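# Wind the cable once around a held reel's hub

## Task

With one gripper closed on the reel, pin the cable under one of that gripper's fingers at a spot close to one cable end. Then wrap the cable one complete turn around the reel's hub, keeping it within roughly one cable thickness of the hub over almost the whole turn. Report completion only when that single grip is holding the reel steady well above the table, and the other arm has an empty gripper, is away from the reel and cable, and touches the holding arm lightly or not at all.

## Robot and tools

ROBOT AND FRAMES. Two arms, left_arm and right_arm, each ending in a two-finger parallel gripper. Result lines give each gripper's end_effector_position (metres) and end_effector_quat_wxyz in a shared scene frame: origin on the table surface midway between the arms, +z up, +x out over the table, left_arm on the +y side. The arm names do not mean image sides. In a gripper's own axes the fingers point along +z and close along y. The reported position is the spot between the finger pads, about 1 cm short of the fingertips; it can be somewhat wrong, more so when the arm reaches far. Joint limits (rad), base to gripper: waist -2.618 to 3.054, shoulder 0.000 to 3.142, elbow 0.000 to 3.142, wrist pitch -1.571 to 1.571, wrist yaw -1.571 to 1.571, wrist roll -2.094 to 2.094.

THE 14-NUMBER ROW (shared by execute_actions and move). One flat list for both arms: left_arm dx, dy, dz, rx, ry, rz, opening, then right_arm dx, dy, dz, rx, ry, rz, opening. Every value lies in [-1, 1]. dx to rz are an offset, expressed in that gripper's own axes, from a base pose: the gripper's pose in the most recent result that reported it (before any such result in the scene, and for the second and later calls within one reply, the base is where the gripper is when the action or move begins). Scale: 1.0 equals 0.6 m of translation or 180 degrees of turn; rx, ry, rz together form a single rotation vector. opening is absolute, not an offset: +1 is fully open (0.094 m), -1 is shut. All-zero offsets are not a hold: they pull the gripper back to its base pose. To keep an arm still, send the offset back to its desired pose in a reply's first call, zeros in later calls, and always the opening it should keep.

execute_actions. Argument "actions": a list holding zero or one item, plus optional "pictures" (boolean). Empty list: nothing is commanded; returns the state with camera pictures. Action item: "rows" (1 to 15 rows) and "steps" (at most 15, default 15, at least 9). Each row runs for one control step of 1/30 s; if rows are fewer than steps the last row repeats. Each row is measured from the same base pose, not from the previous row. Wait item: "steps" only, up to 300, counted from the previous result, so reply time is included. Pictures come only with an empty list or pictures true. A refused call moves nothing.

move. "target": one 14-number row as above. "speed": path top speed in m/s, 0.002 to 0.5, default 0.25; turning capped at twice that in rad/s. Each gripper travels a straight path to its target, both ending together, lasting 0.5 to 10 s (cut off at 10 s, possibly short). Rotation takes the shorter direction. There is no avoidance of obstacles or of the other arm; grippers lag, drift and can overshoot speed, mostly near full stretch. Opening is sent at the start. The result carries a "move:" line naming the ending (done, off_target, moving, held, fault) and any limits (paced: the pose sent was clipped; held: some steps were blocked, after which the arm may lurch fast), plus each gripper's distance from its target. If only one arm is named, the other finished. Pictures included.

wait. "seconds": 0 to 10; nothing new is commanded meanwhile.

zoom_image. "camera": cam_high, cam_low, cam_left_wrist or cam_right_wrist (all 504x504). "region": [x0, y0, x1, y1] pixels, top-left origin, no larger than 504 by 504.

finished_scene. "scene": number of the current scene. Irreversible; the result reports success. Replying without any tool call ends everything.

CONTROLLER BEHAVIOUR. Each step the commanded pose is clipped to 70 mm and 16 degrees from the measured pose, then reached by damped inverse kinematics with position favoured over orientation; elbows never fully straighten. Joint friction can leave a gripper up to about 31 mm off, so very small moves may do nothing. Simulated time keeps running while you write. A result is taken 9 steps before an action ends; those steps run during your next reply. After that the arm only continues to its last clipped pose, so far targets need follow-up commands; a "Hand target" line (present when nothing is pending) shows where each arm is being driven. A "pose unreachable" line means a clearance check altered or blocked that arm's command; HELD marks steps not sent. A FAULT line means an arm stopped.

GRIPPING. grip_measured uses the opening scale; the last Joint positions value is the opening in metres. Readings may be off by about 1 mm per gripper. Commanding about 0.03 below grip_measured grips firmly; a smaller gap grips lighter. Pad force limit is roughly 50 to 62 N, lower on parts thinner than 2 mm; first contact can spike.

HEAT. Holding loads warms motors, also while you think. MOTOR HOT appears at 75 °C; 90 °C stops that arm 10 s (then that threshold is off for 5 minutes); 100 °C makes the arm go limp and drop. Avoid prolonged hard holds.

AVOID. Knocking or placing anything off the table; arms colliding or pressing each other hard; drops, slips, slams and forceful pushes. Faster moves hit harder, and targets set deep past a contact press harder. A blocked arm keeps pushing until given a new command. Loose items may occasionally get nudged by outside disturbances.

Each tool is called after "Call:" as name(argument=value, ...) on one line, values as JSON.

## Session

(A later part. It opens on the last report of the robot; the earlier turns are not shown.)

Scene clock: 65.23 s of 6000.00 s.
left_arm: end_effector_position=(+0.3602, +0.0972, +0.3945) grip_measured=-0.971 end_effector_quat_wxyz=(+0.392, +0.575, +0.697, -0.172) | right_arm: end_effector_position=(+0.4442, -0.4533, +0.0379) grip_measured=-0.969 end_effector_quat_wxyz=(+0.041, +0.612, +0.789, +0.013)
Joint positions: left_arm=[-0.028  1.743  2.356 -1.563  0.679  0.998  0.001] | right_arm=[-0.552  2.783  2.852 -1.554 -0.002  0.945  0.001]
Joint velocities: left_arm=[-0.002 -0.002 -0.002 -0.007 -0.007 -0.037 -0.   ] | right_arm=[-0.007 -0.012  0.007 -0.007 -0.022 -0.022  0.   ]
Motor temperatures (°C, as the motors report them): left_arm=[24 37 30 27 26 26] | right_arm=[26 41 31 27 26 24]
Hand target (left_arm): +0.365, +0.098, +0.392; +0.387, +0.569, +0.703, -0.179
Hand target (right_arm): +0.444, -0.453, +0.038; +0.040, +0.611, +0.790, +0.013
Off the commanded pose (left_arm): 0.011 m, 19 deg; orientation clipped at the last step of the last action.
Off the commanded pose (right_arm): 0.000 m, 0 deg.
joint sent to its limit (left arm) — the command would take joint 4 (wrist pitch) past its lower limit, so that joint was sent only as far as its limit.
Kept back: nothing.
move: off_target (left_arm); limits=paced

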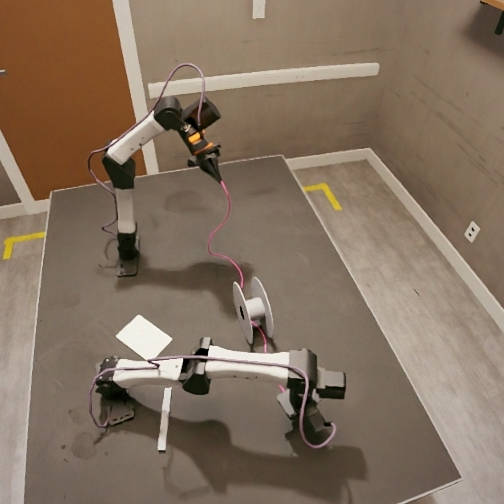

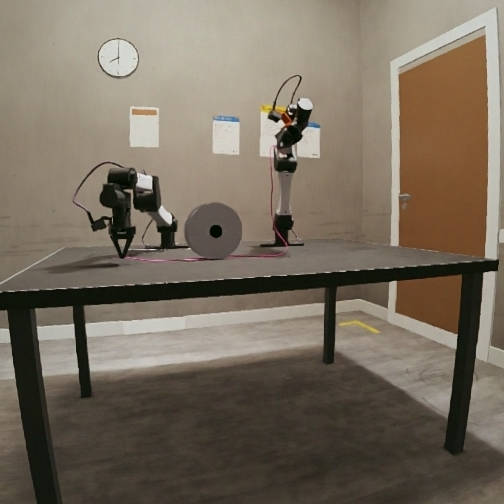

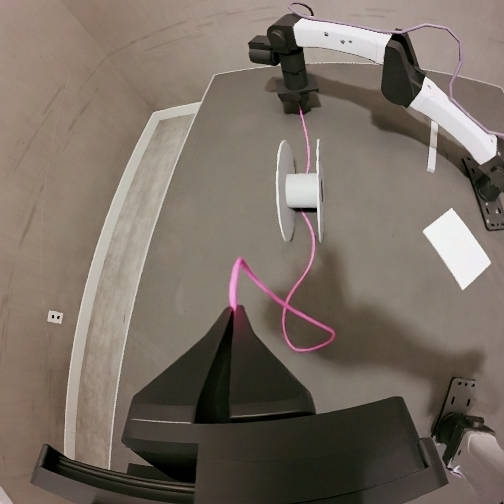

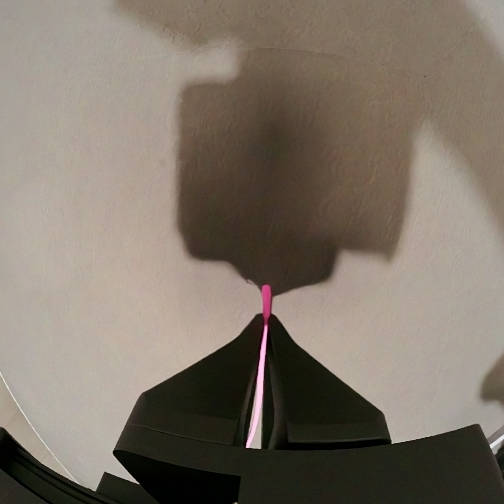

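Call:
move(target=[-0.373,-0.067,0.337,0,-0.1,0,-1, 0,0,0,0,0,0,-1], speed=0.15)

Scene clock: 68.17 s of 6000.00 s.
left_arm: end_effector_position=(+0.3949, -0.2006, +0.4205) grip_measured=-0.971 end_effector_quat_wxyz=(+0.523, +0.530, +0.613, -0.264) | right_arm: end_effector_position=(+0.4442, -0.4533, +0.0379) grip_measured=-0.969 end_effector_quat_wxyz=(+0.041, +0.612, +0.789, +0.013)
Joint positions: left_arm=[-0.665  2.263  2.831 -0.909  0.366  0.371  0.001] | right_arm=[-0.552  2.783  2.852 -1.554 -0.002  0.945  0.001]
Joint velocities: left_arm=[-0.017 -0.012 -0.002  0.022 -0.037 -0.007 -0.001] | right_arm=[ 0.012  0.007 -0.002 -0.022  0.007 -0.007 -0.001]
Motor temperatures (°C, as the motors report them): left_arm=[24 37 30 28 26 26] | right_arm=[26 42 31 27 26 24]
Hand target (left_arm): +0.398, -0.204, +0.422; +0.530, +0.524, +0.612, -0.265
Hand target (right_arm): +0.444, -0.453, +0.038; +0.041, +0.612, +0.789, +0.013
Off the commanded pose (left_arm): 0.007 m, 4 deg.
Off the commanded pose (right_arm): 0.000 m, 0 deg.
elbow stopped short (left arm): the move would have taken joint 3 (elbow) straighter than the controller allows; a more bent joint 3 avoids this.
Kept back: nothing.
move: off_target (left_arm)

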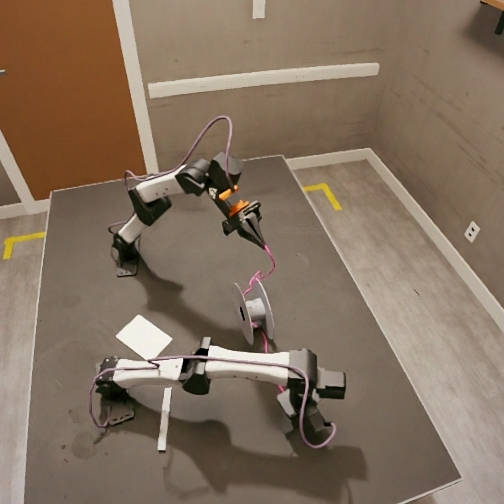

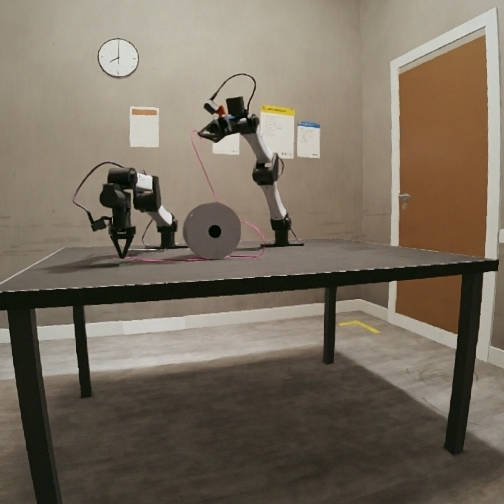

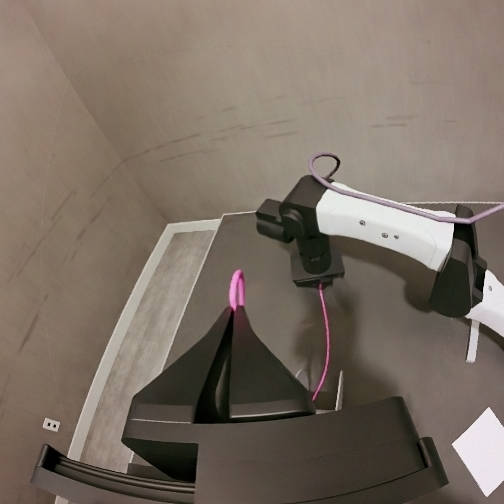

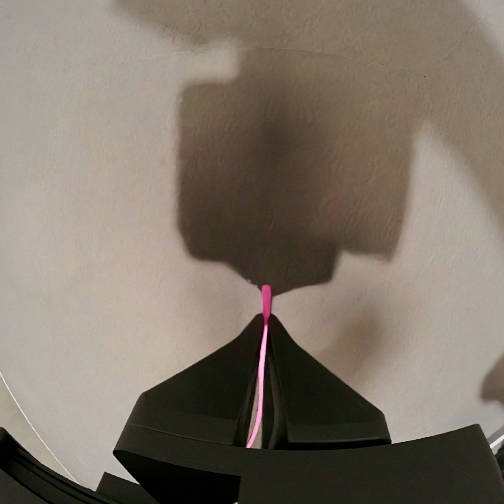

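Call:
zoom_image(camera="cam_high", region=[200, 230, 320, 350])

Region (200, 230, 320, 350) of cam_high's 504x504 image, scaled by 4.200, with more detail than that image has.

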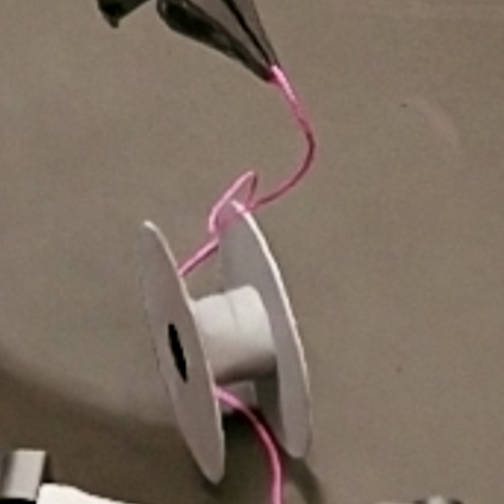

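Call:
move(target=[0.195,-0.097,0.258,0,0.08,0,-1, 0,0,0,0,0,0,-1], speed=0.12)

Call:
zoom_image(camera="cam_high", region=[190, 230, 350, 390])

Scene clock: 71.17 s of 6000.00 s.
left_arm: end_effector_position=(+0.4094, -0.3058, +0.2532) grip_measured=-0.971 end_effector_quat_wxyz=(+0.468, +0.550, +0.662, -0.201) | right_arm: end_effector_position=(+0.4442, -0.4533, +0.0379) grip_measured=-0.969 end_effector_quat_wxyz=(+0.041, +0.612, +0.789, +0.013)
Joint positions: left_arm=[-0.815  2.585  2.836 -0.758  0.137  0.363  0.001] | right_arm=[-0.552  2.783  2.852 -1.554 -0.002  0.945  0.001]
Joint velocities: left_arm=[-0.007 -0.007 -0.012  0.11  -0.037 -0.022  0.001] | right_arm=[-0.007 -0.002  0.007  0.007 -0.007 -0.037 -0.001]
Motor temperatures (°C, as the motors report them): left_arm=[24 38 30 29 26 26] | right_arm=[26 43 31 27 26 24]
Hand target (left_arm): +0.411, -0.310, +0.251; +0.472, +0.546, +0.662, -0.202
Hand target (right_arm): +0.444, -0.453, +0.038; +0.041, +0.612, +0.789, +0.013
Off the commanded pose (left_arm): 0.005 m, 3 deg.
Off the commanded pose (right_arm): 0.000 m, 0 deg.
elbow stopped short (left arm): the move would have taken joint 3 (elbow) straighter than the controller allows; a more bent joint 3 avoids this.
Kept back: nothing.
move: off_target (left_arm)

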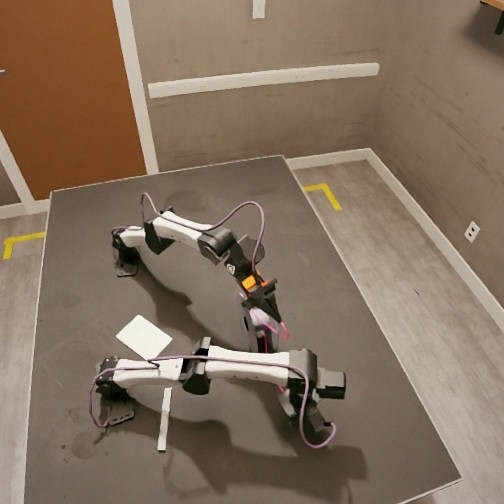

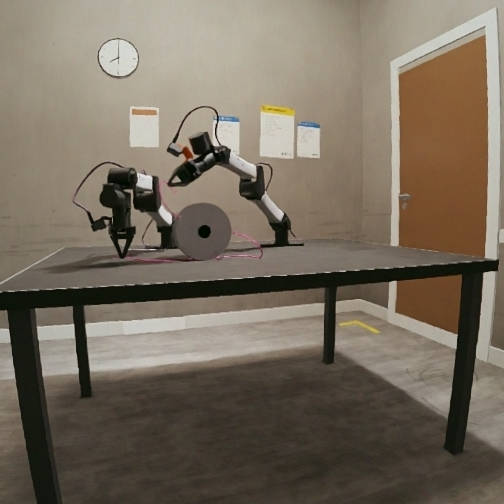

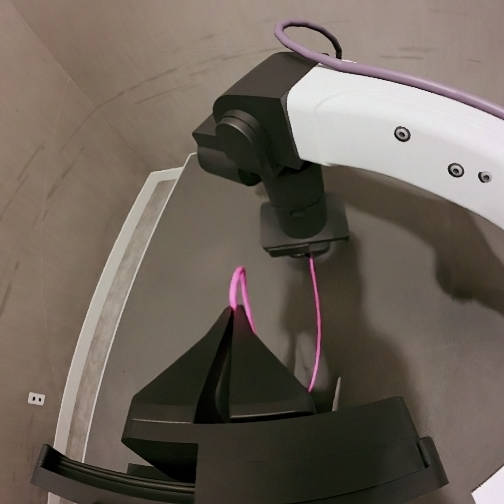

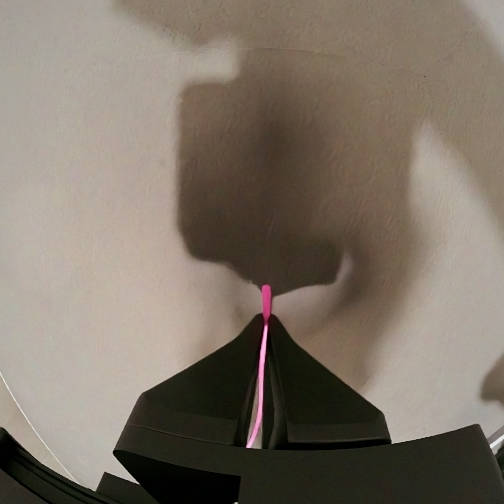

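Region (190, 230, 350, 390) of cam_high's 504x504 image, scaled by 3.150, with more detail than that image has.

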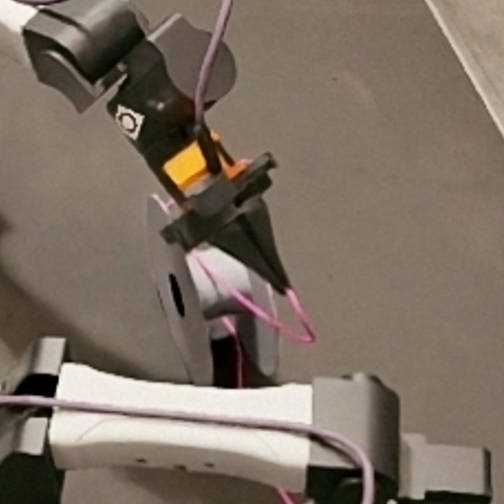

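Call:
move(target=[0,0,0,0,0,0,0, 0,0,0,0,0,0,-1])

Call:
move(target=[0,0,-0.35,0,0,0,1, 0,0,0,0,0,0,-1], speed=0.2)

Call:
zoom_image(camera="cam_high", region=[190, 240, 350, 400])

Scene clock: 72.20 s of 6000.00 s.
left_arm: end_effector_position=(+0.4096, -0.3059, +0.2535) grip_measured=-0.002 end_effector_quat_wxyz=(+0.469, +0.550, +0.661, -0.201) | right_arm: end_effector_position=(+0.4442, -0.4533, +0.0379) grip_measured=-0.969 end_effector_quat_wxyz=(+0.041, +0.612, +0.789, +0.013)
Joint positions: left_arm=[-0.815  2.585  2.836 -0.756  0.137  0.363  0.047] | right_arm=[-0.552  2.783  2.852 -1.554 -0.002  0.945  0.001]
Joint velocities: left_arm=[-0.002  0.007 -0.032  0.037  0.051 -0.022 -0.   ] | right_arm=[ 0.007 -0.002  0.017  0.066 -0.037  0.007  0.001]
Motor temperatures (°C, as the motors report them): left_arm=[24 38 30 29 26 26] | right_arm=[26 43 31 27 26 24]
Hand target (left_arm): +0.409, -0.306, +0.253; +0.468, +0.550, +0.662, -0.201
Hand target (right_arm): +0.444, -0.453, +0.038; +0.041, +0.612, +0.789, +0.013
Off the commanded pose (left_arm): 0.000 m, 0 deg.
Off the commanded pose (right_arm): 0.000 m, 0 deg.
Kept back: nothing.
move: done

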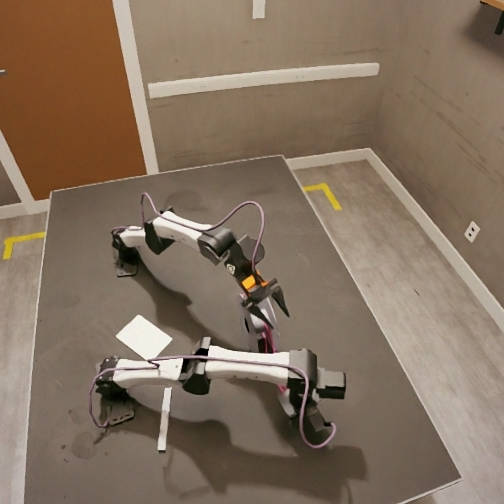

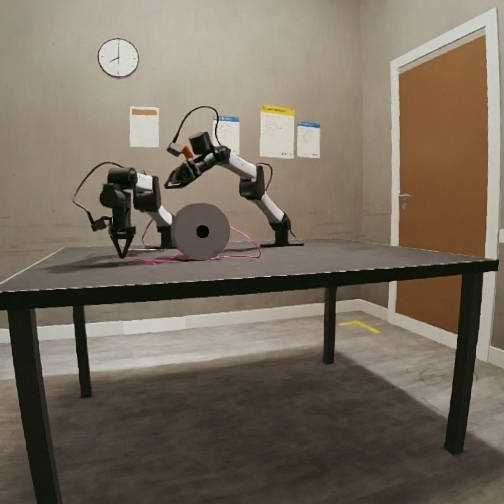

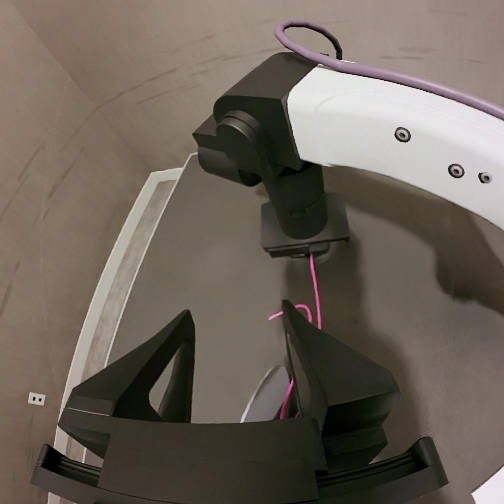

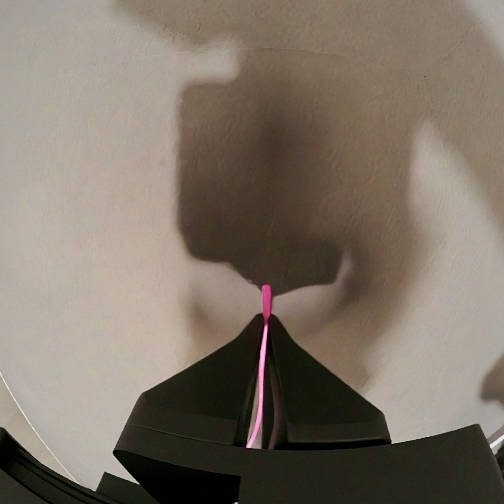

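Scene clock: 73.87 s of 6000.00 s.
left_arm: end_effector_position=(+0.3248, -0.1431, +0.3677) grip_measured=+1.000 end_effector_quat_wxyz=(+0.484, +0.542, +0.655, -0.206) | right_arm: end_effector_position=(+0.4442, -0.4533, +0.0379) grip_measured=-0.969 end_effector_quat_wxyz=(+0.041, +0.612, +0.789, +0.013)
Joint positions: left_arm=[-0.739  1.69   1.869 -0.652  0.203  0.391  0.094] | right_arm=[-0.552  2.783  2.852 -1.554 -0.002  0.945  0.001]
Joint velocities: left_arm=[-0.012 -0.012 -0.012  0.051  0.037  0.037  0.   ] | right_arm=[-0.007 -0.012 -0.002 -0.022 -0.037  0.007 -0.   ]
Motor temperatures (°C, as the motors report them): left_arm=[24 39 30 29 26 26] | right_arm=[26 43 31 27 26 24]
Hand target (left_arm): +0.325, -0.141, +0.352; +0.468, +0.549, +0.662, -0.202
Hand target (right_arm): +0.444, -0.453, +0.038; +0.041, +0.612, +0.789, +0.013
Off the commanded pose (left_arm): 0.014 m, 2 deg.
Off the commanded pose (right_arm): 0.000 m, 0 deg.
Kept back: nothing.
move: off_target (left_arm)

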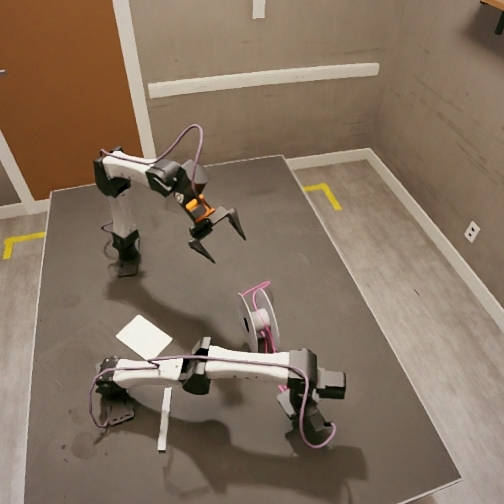

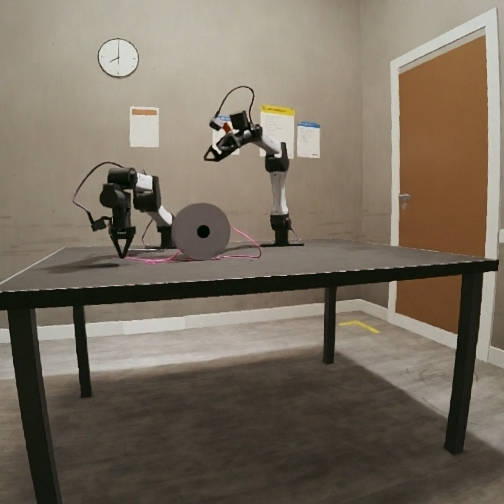

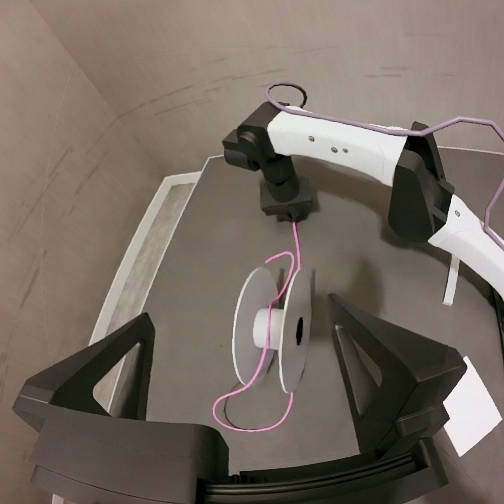

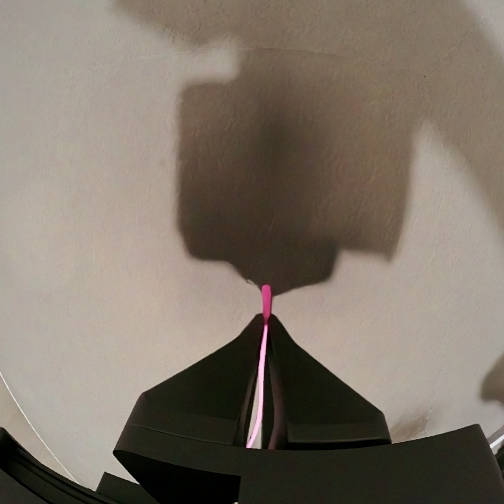

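Region (190, 240, 350, 400) of cam_high's 504x504 image, scaled by 3.150, with more detail than that image has.

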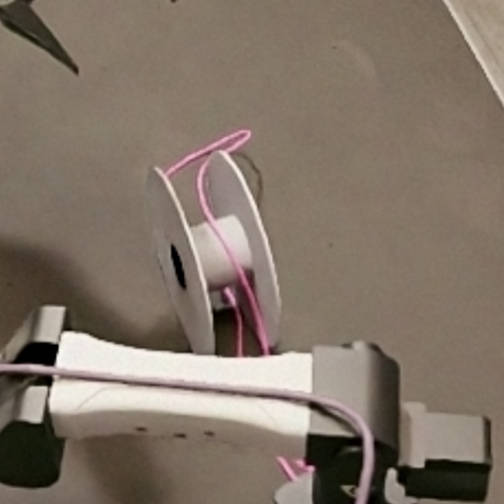

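Call:
move(target=[0,0,0,0,0,0,1, 0.135,-0.04,-0.2,-0.39,0,0,-1], speed=0.2)

Scene clock: 78.63 s of 6000.00 s.
left_arm: end_effector_position=(+0.3247, -0.1431, +0.3677) grip_measured=+1.000 end_effector_quat_wxyz=(+0.484, +0.542, +0.655, -0.206) | right_arm: end_effector_position=(+0.3990, -0.3774, +0.1528) grip_measured=-0.969 end_effector_quat_wxyz=(+0.388, +0.477, +0.644, +0.455)
Joint positions: left_arm=[-0.739  1.69   1.869 -0.652  0.203  0.392  0.094] | right_arm=[-0.672  1.69   0.828  0.487 -0.686  1.258  0.001]
Joint velocities: left_arm=[-0.007  0.007  0.012 -0.081  0.022 -0.037  0.   ] | right_arm=[ 0.012 -0.002 -0.022 -0.022 -0.022  0.007  0.   ]
Motor temperatures (°C, as the motors report them): left_arm=[24 38 31 30 26 26] | right_arm=[26 44 31 27 26 24]
Hand target (left_arm): +0.325, -0.143, +0.368; +0.484, +0.542, +0.655, -0.206
Hand target (right_arm): +0.394, -0.378, +0.155; +0.391, +0.477, +0.640, +0.459
Off the commanded pose (left_arm): 0.000 m, 0 deg.
Off the commanded pose (right_arm): 0.008 m, 1 deg.
Kept back: nothing.
move: done

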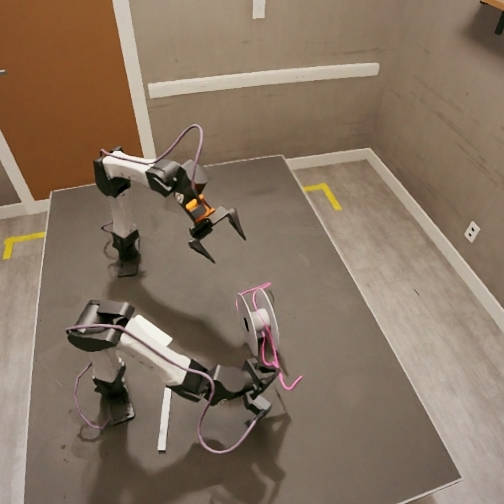

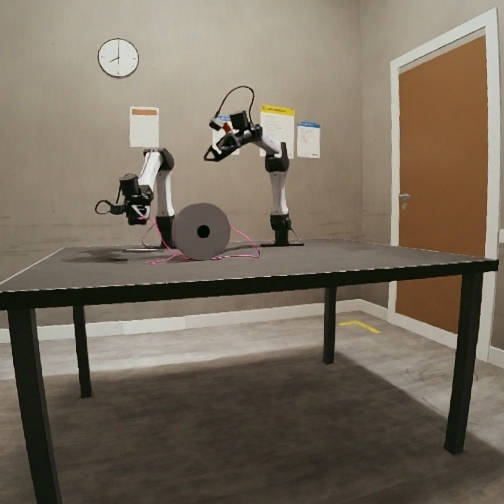

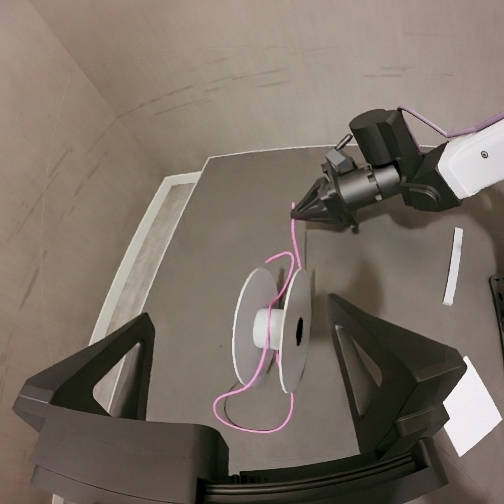

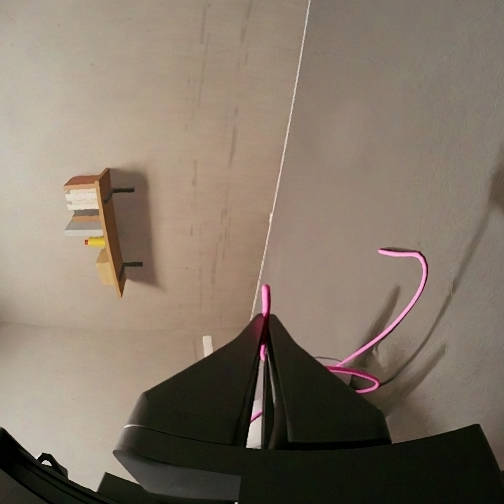

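Call:
move(target=[0.169,0.107,-0.025,0.108,0.123,-0.018,1, 0.227,0.19,0.005,0,0,-0.5,-1], speed=0.2)

Scene clock: 83.87 s of 6000.00 s.
left_arm: end_effector_position=(+0.3817, -0.0599, +0.3150) grip_measured=+1.000 end_effector_quat_wxyz=(+0.282, +0.616, +0.702, -0.218) | right_arm: end_effector_position=(+0.3987, -0.2333, +0.2350) grip_measured=-0.968 end_effector_quat_wxyz=(+0.581, -0.109, +0.805, +0.057)
Joint positions: left_arm=[-0.429  2.173  2.7   -1.551  0.51   0.738  0.094] | right_arm=[-0.214  1.392  0.916  0.139 -0.255 -0.124  0.001]
Joint velocities: left_arm=[-0.002 -0.007 -0.007  0.022 -0.081 -0.007  0.   ] | right_arm=[-0.002 -0.002 -0.022 -0.022 -0.007 -0.066 -0.   ]
Motor temperatures (°C, as the motors report them): left_arm=[24 38 31 30 26 26] | right_arm=[26 43 31 28 26 24]
Hand target (left_arm): +0.383, -0.058, +0.306; +0.268, +0.617, +0.706, -0.221
Hand target (right_arm): +0.399, -0.231, +0.255; +0.598, -0.116, +0.792, +0.050
Off the commanded pose (left_arm): 0.011 m, 4 deg.
Off the commanded pose (right_arm): 0.017 m, 3 deg.
joint sent to its limit (left arm) — the command would take joint 4 (wrist pitch) past its lower limit, so that joint was sent only as far as its limit.
Kept back: nothing.
move: off_target (left_arm, right_arm)

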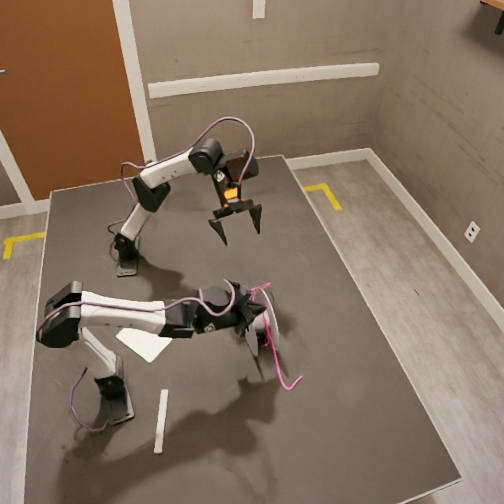

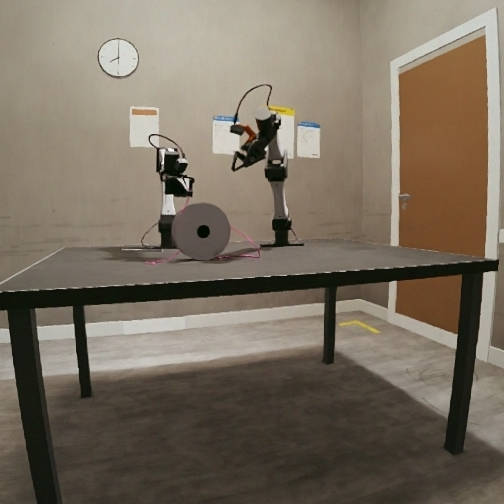

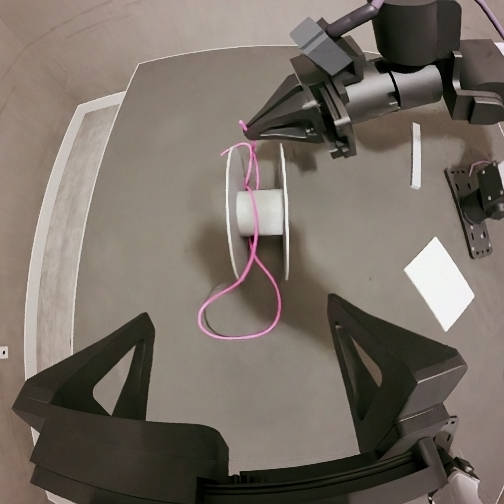

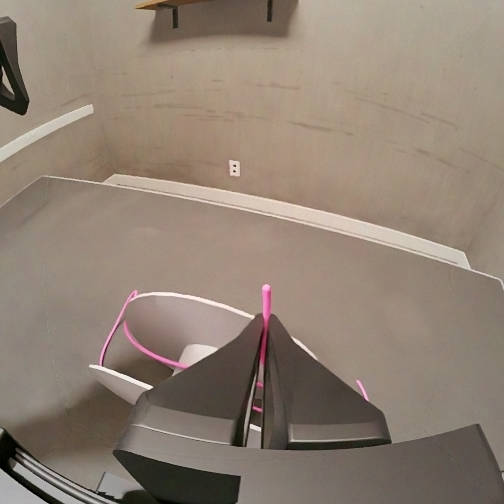

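Call:
move(target=[0,0,0,0,0,0,1, 0.042,0.175,-0.067,0,0,-0.3,-1], speed=0.15)

Scene clock: 88.03 s of 6000.00 s.
left_arm: end_effector_position=(+0.3816, -0.0599, +0.3150) grip_measured=+1.000 end_effector_quat_wxyz=(+0.282, +0.617, +0.702, -0.218) | right_arm: end_effector_position=(+0.3349, -0.1420, +0.2258) grip_measured=-0.968 end_effector_quat_wxyz=(+0.547, -0.456, +0.671, -0.207)
Joint positions: left_arm=[-0.429  2.173  2.7   -1.551  0.51   0.738  0.094] | right_arm=[ 0.166  1.189  0.729  0.137  0.102 -0.924  0.001]
Joint velocities: left_arm=[ 0.007  0.002 -0.007 -0.051  0.007 -0.007  0.   ] | right_arm=[ 0.007 -0.007 -0.032  0.037  0.022 -0.051  0.   ]
Motor temperatures (°C, as the motors report them): left_arm=[24 38 31 30 26 26] | right_arm=[26 42 32 29 26 24]
Hand target (left_arm): +0.382, -0.060, +0.315; +0.282, +0.616, +0.702, -0.218
Hand target (right_arm): +0.329, -0.142, +0.223; +0.544, -0.461, +0.669, -0.210
Off the commanded pose (left_arm): 0.000 m, 0 deg.
Off the commanded pose (right_arm): 0.008 m, 1 deg.
Kept back: nothing.
move: done

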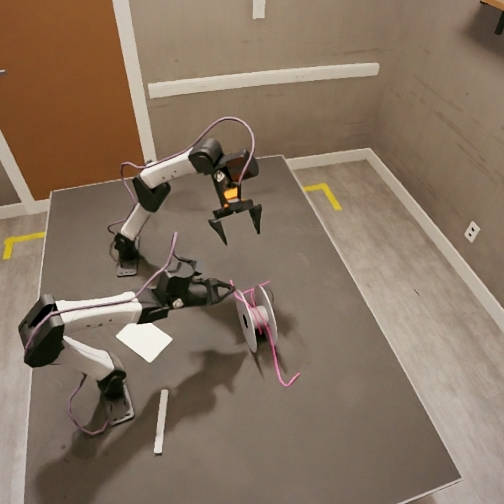

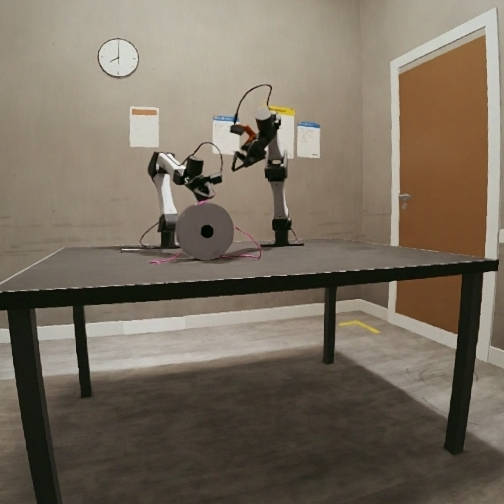

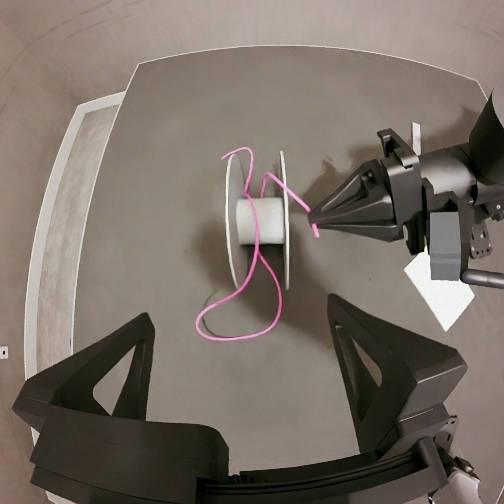

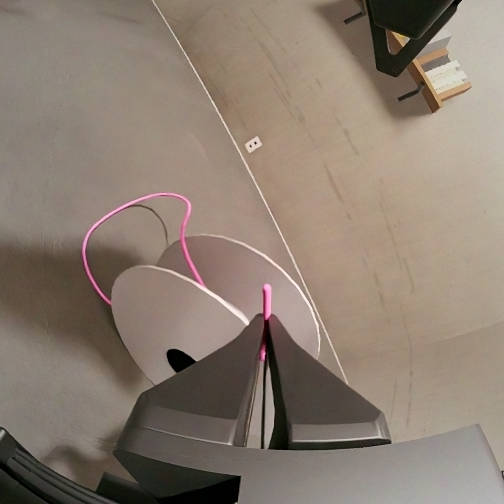

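Call:
move(target=[0,0,0,0,0,0,1, 0.02,0.224,0.075,0,0,-0.3,-1], speed=0.15)

Call:
zoom_image(camera="cam_high", region=[170, 240, 330, 400])

Scene clock: 92.00 s of 6000.00 s.
left_arm: end_effector_position=(+0.3816, -0.0599, +0.3150) grip_measured=+1.000 end_effector_quat_wxyz=(+0.282, +0.617, +0.702, -0.218) | right_arm: end_effector_position=(+0.3297, -0.0722, +0.1108) grip_measured=-0.968 end_effector_quat_wxyz=(-0.404, +0.703, -0.396, +0.432)
Joint positions: left_arm=[-0.429  2.173  2.7   -1.551  0.51   0.738  0.094] | right_arm=[ 0.422  1.607  0.506  0.776  0.342 -1.763  0.002]
Joint velocities: left_arm=[ 0.002 -0.027 -0.002 -0.066 -0.037 -0.007  0.   ] | right_arm=[-0.007  0.007 -0.017 -0.022 -0.007 -0.007 -0.   ]
Motor temperatures (°C, as the motors report them): left_arm=[24 39 31 30 26 26] | right_arm=[26 40 31 30 26 24]
Hand target (left_arm): +0.382, -0.060, +0.315; +0.282, +0.617, +0.702, -0.218
Hand target (right_arm): +0.325, -0.073, +0.100; -0.394, +0.711, -0.392, +0.431
Off the commanded pose (left_arm): 0.000 m, 0 deg.
Off the commanded pose (right_arm): 0.012 m, 2 deg.
Kept back: nothing.
move: off_target (right_arm)

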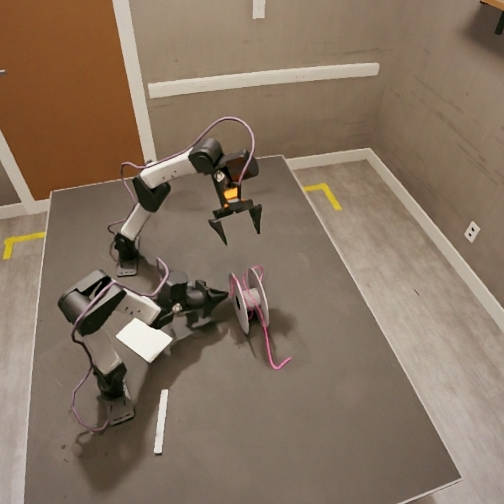

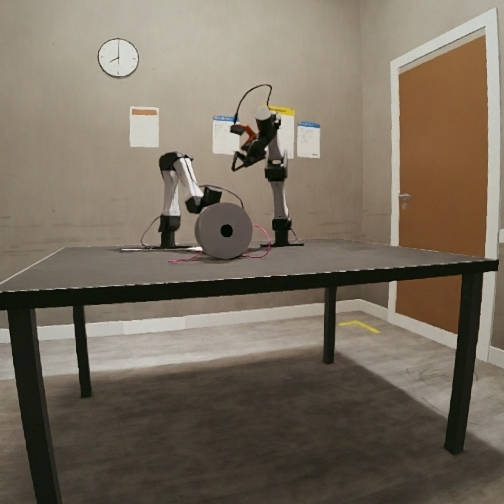

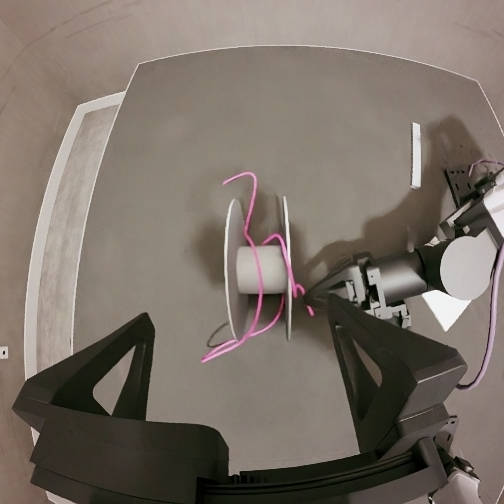

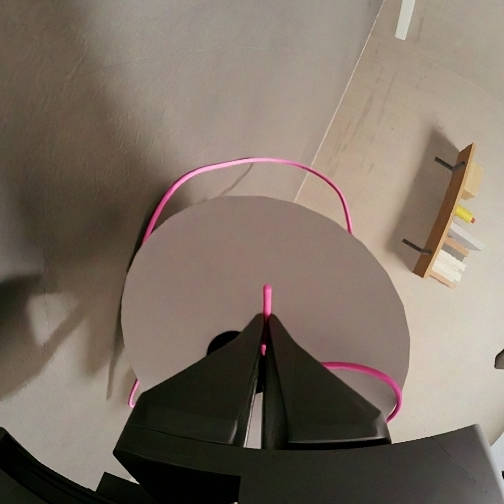

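Region (170, 240, 330, 400) of cam_high's 504x504 image, scaled by 3.150, with more detail than that image has.

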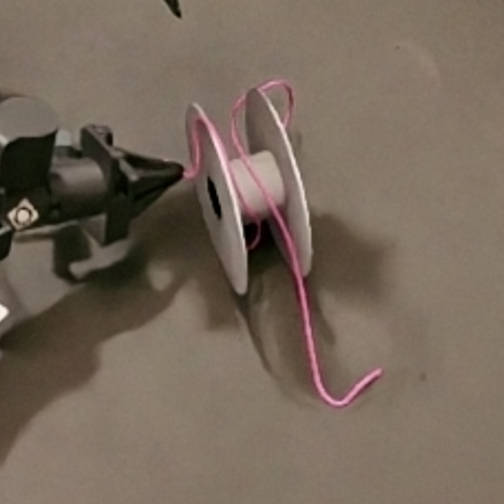

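Call:
move(target=[0,0,0,0,0,0,1, -0.029,0.091,0.03,0,0,0,-1], speed=0.06)

Call:
zoom_image(camera="cam_high", region=[190, 250, 290, 350])

Scene clock: 94.37 s of 6000.00 s.
left_arm: end_effector_position=(+0.3816, -0.0599, +0.3150) grip_measured=+1.000 end_effector_quat_wxyz=(+0.282, +0.617, +0.702, -0.218) | right_arm: end_effector_position=(+0.3349, -0.0688, +0.0590) grip_measured=-0.968 end_effector_quat_wxyz=(-0.410, +0.697, -0.395, +0.436)
Joint positions: left_arm=[-0.429  2.173  2.7   -1.551  0.51   0.738  0.094] | right_arm=[ 0.422  1.895  0.47   1.119  0.343 -1.765  0.002]
Joint velocities: left_arm=[-0.007  0.007  0.007  0.081 -0.051 -0.066  0.   ] | right_arm=[-0.002 -0.007  0.007  0.007  0.007  0.007  0.001]
Motor temperatures (°C, as the motors report them): left_arm=[24 39 31 30 26 26] | right_arm=[26 40 31 30 26 24]
Hand target (left_arm): +0.382, -0.060, +0.315; +0.282, +0.617, +0.702, -0.218
Hand target (right_arm): +0.329, -0.072, +0.050; -0.404, +0.703, -0.396, +0.432
Off the commanded pose (left_arm): 0.000 m, 0 deg.
Off the commanded pose (right_arm): 0.010 m, 1 deg.
Kept back: nothing.
move: done

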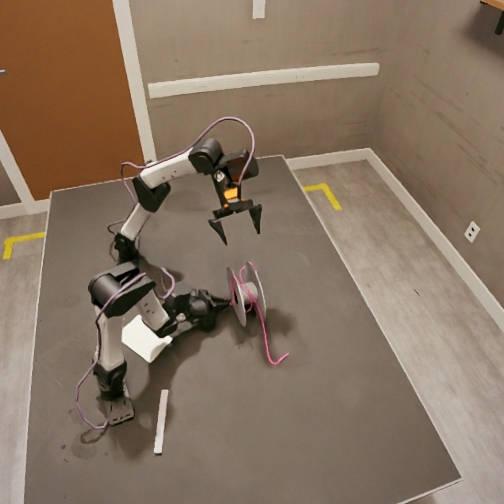

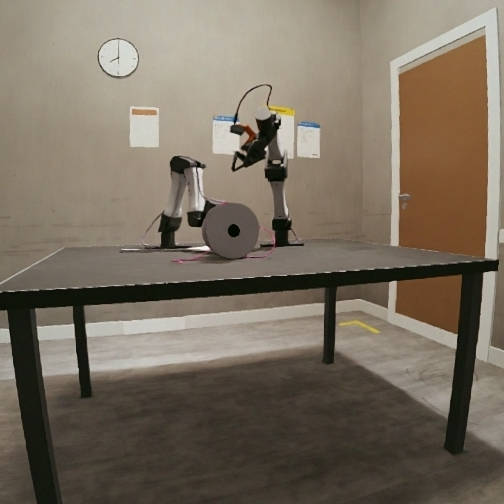

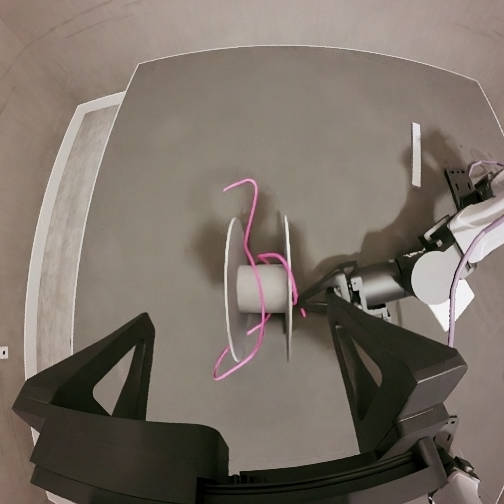

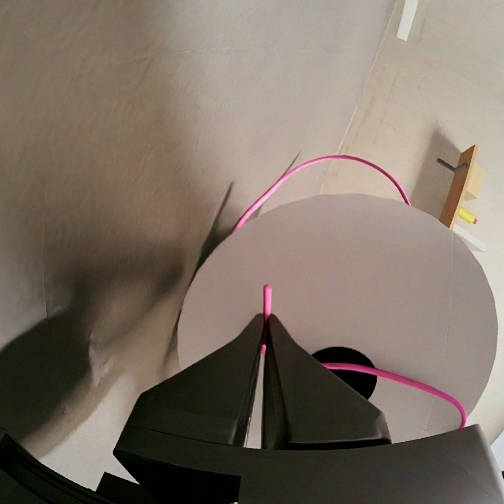

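Region (190, 250, 290, 350) of cam_high's 504x504 image, scaled by 5.040, with more detail than that image has.

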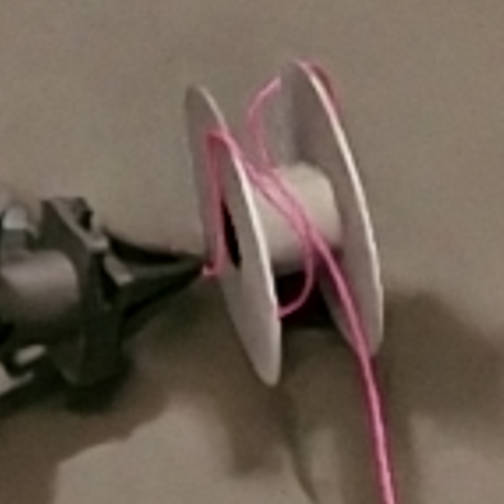

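Call:
move(target=[0.105,-0.05,0.14,0.018,0,0,1, 0,0,0,0,0,0,-1], speed=0.15)

Call:
zoom_image(camera="cam_low", region=[170, 140, 300, 270])

Scene clock: 96.27 s of 6000.00 s.
left_arm: end_effector_position=(+0.3639, -0.0721, +0.2129) grip_measured=+1.000 end_effector_quat_wxyz=(+0.269, +0.626, +0.694, -0.234) | right_arm: end_effector_position=(+0.3351, -0.0688, +0.0595) grip_measured=-0.968 end_effector_quat_wxyz=(-0.411, +0.697, -0.395, +0.436)
Joint positions: left_arm=[-0.467  1.882  1.801 -0.959  0.526  0.727  0.094] | right_arm=[ 0.422  1.895  0.47   1.121  0.343 -1.765  0.002]
Joint velocities: left_arm=[-0.022 -0.017 -0.012 -0.007  0.022 -0.007  0.   ] | right_arm=[-0.002 -0.022  0.012 -0.037 -0.022 -0.022  0.001]
Motor temperatures (°C, as the motors report them): left_arm=[24 40 31 30 26 26] | right_arm=[26 39 31 30 26 24]
Hand target (left_arm): +0.358, -0.072, +0.208; +0.264, +0.625, +0.695, -0.238
Hand target (right_arm): +0.335, -0.069, +0.059; -0.410, +0.697, -0.395, +0.436
Off the commanded pose (left_arm): 0.007 m, 1 deg.
Off the commanded pose (right_arm): 0.000 m, 0 deg.
Kept back: nothing.
move: done

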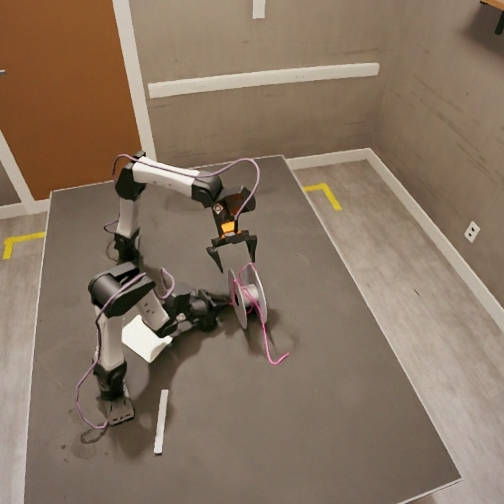

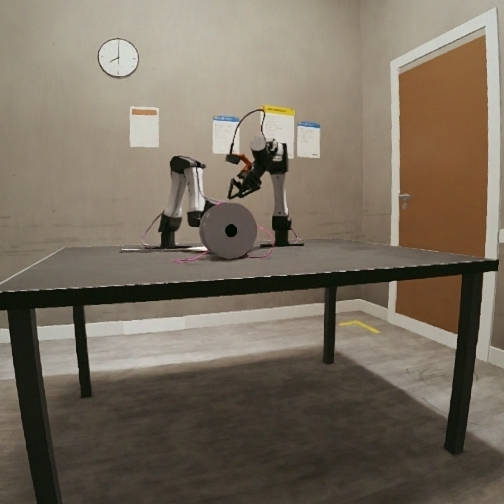

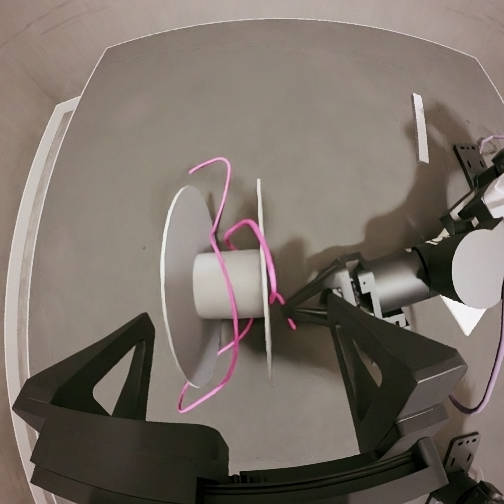

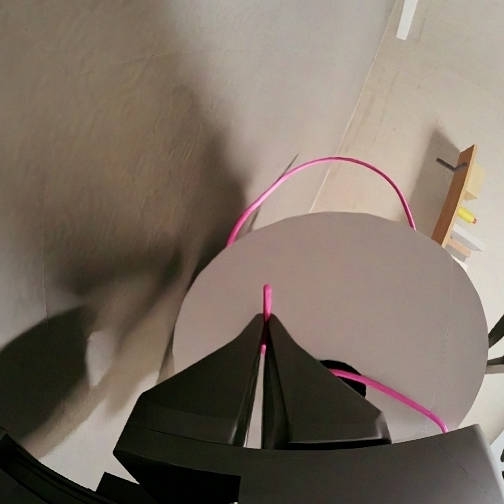

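Region (170, 140, 300, 270) of cam_low's 504x504 image, scaled by 3.877, with more detail than that image has.

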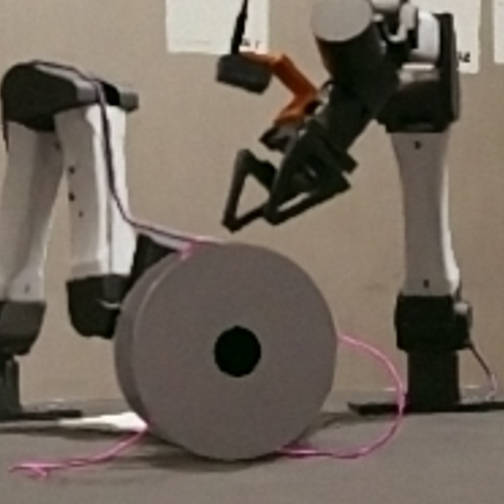

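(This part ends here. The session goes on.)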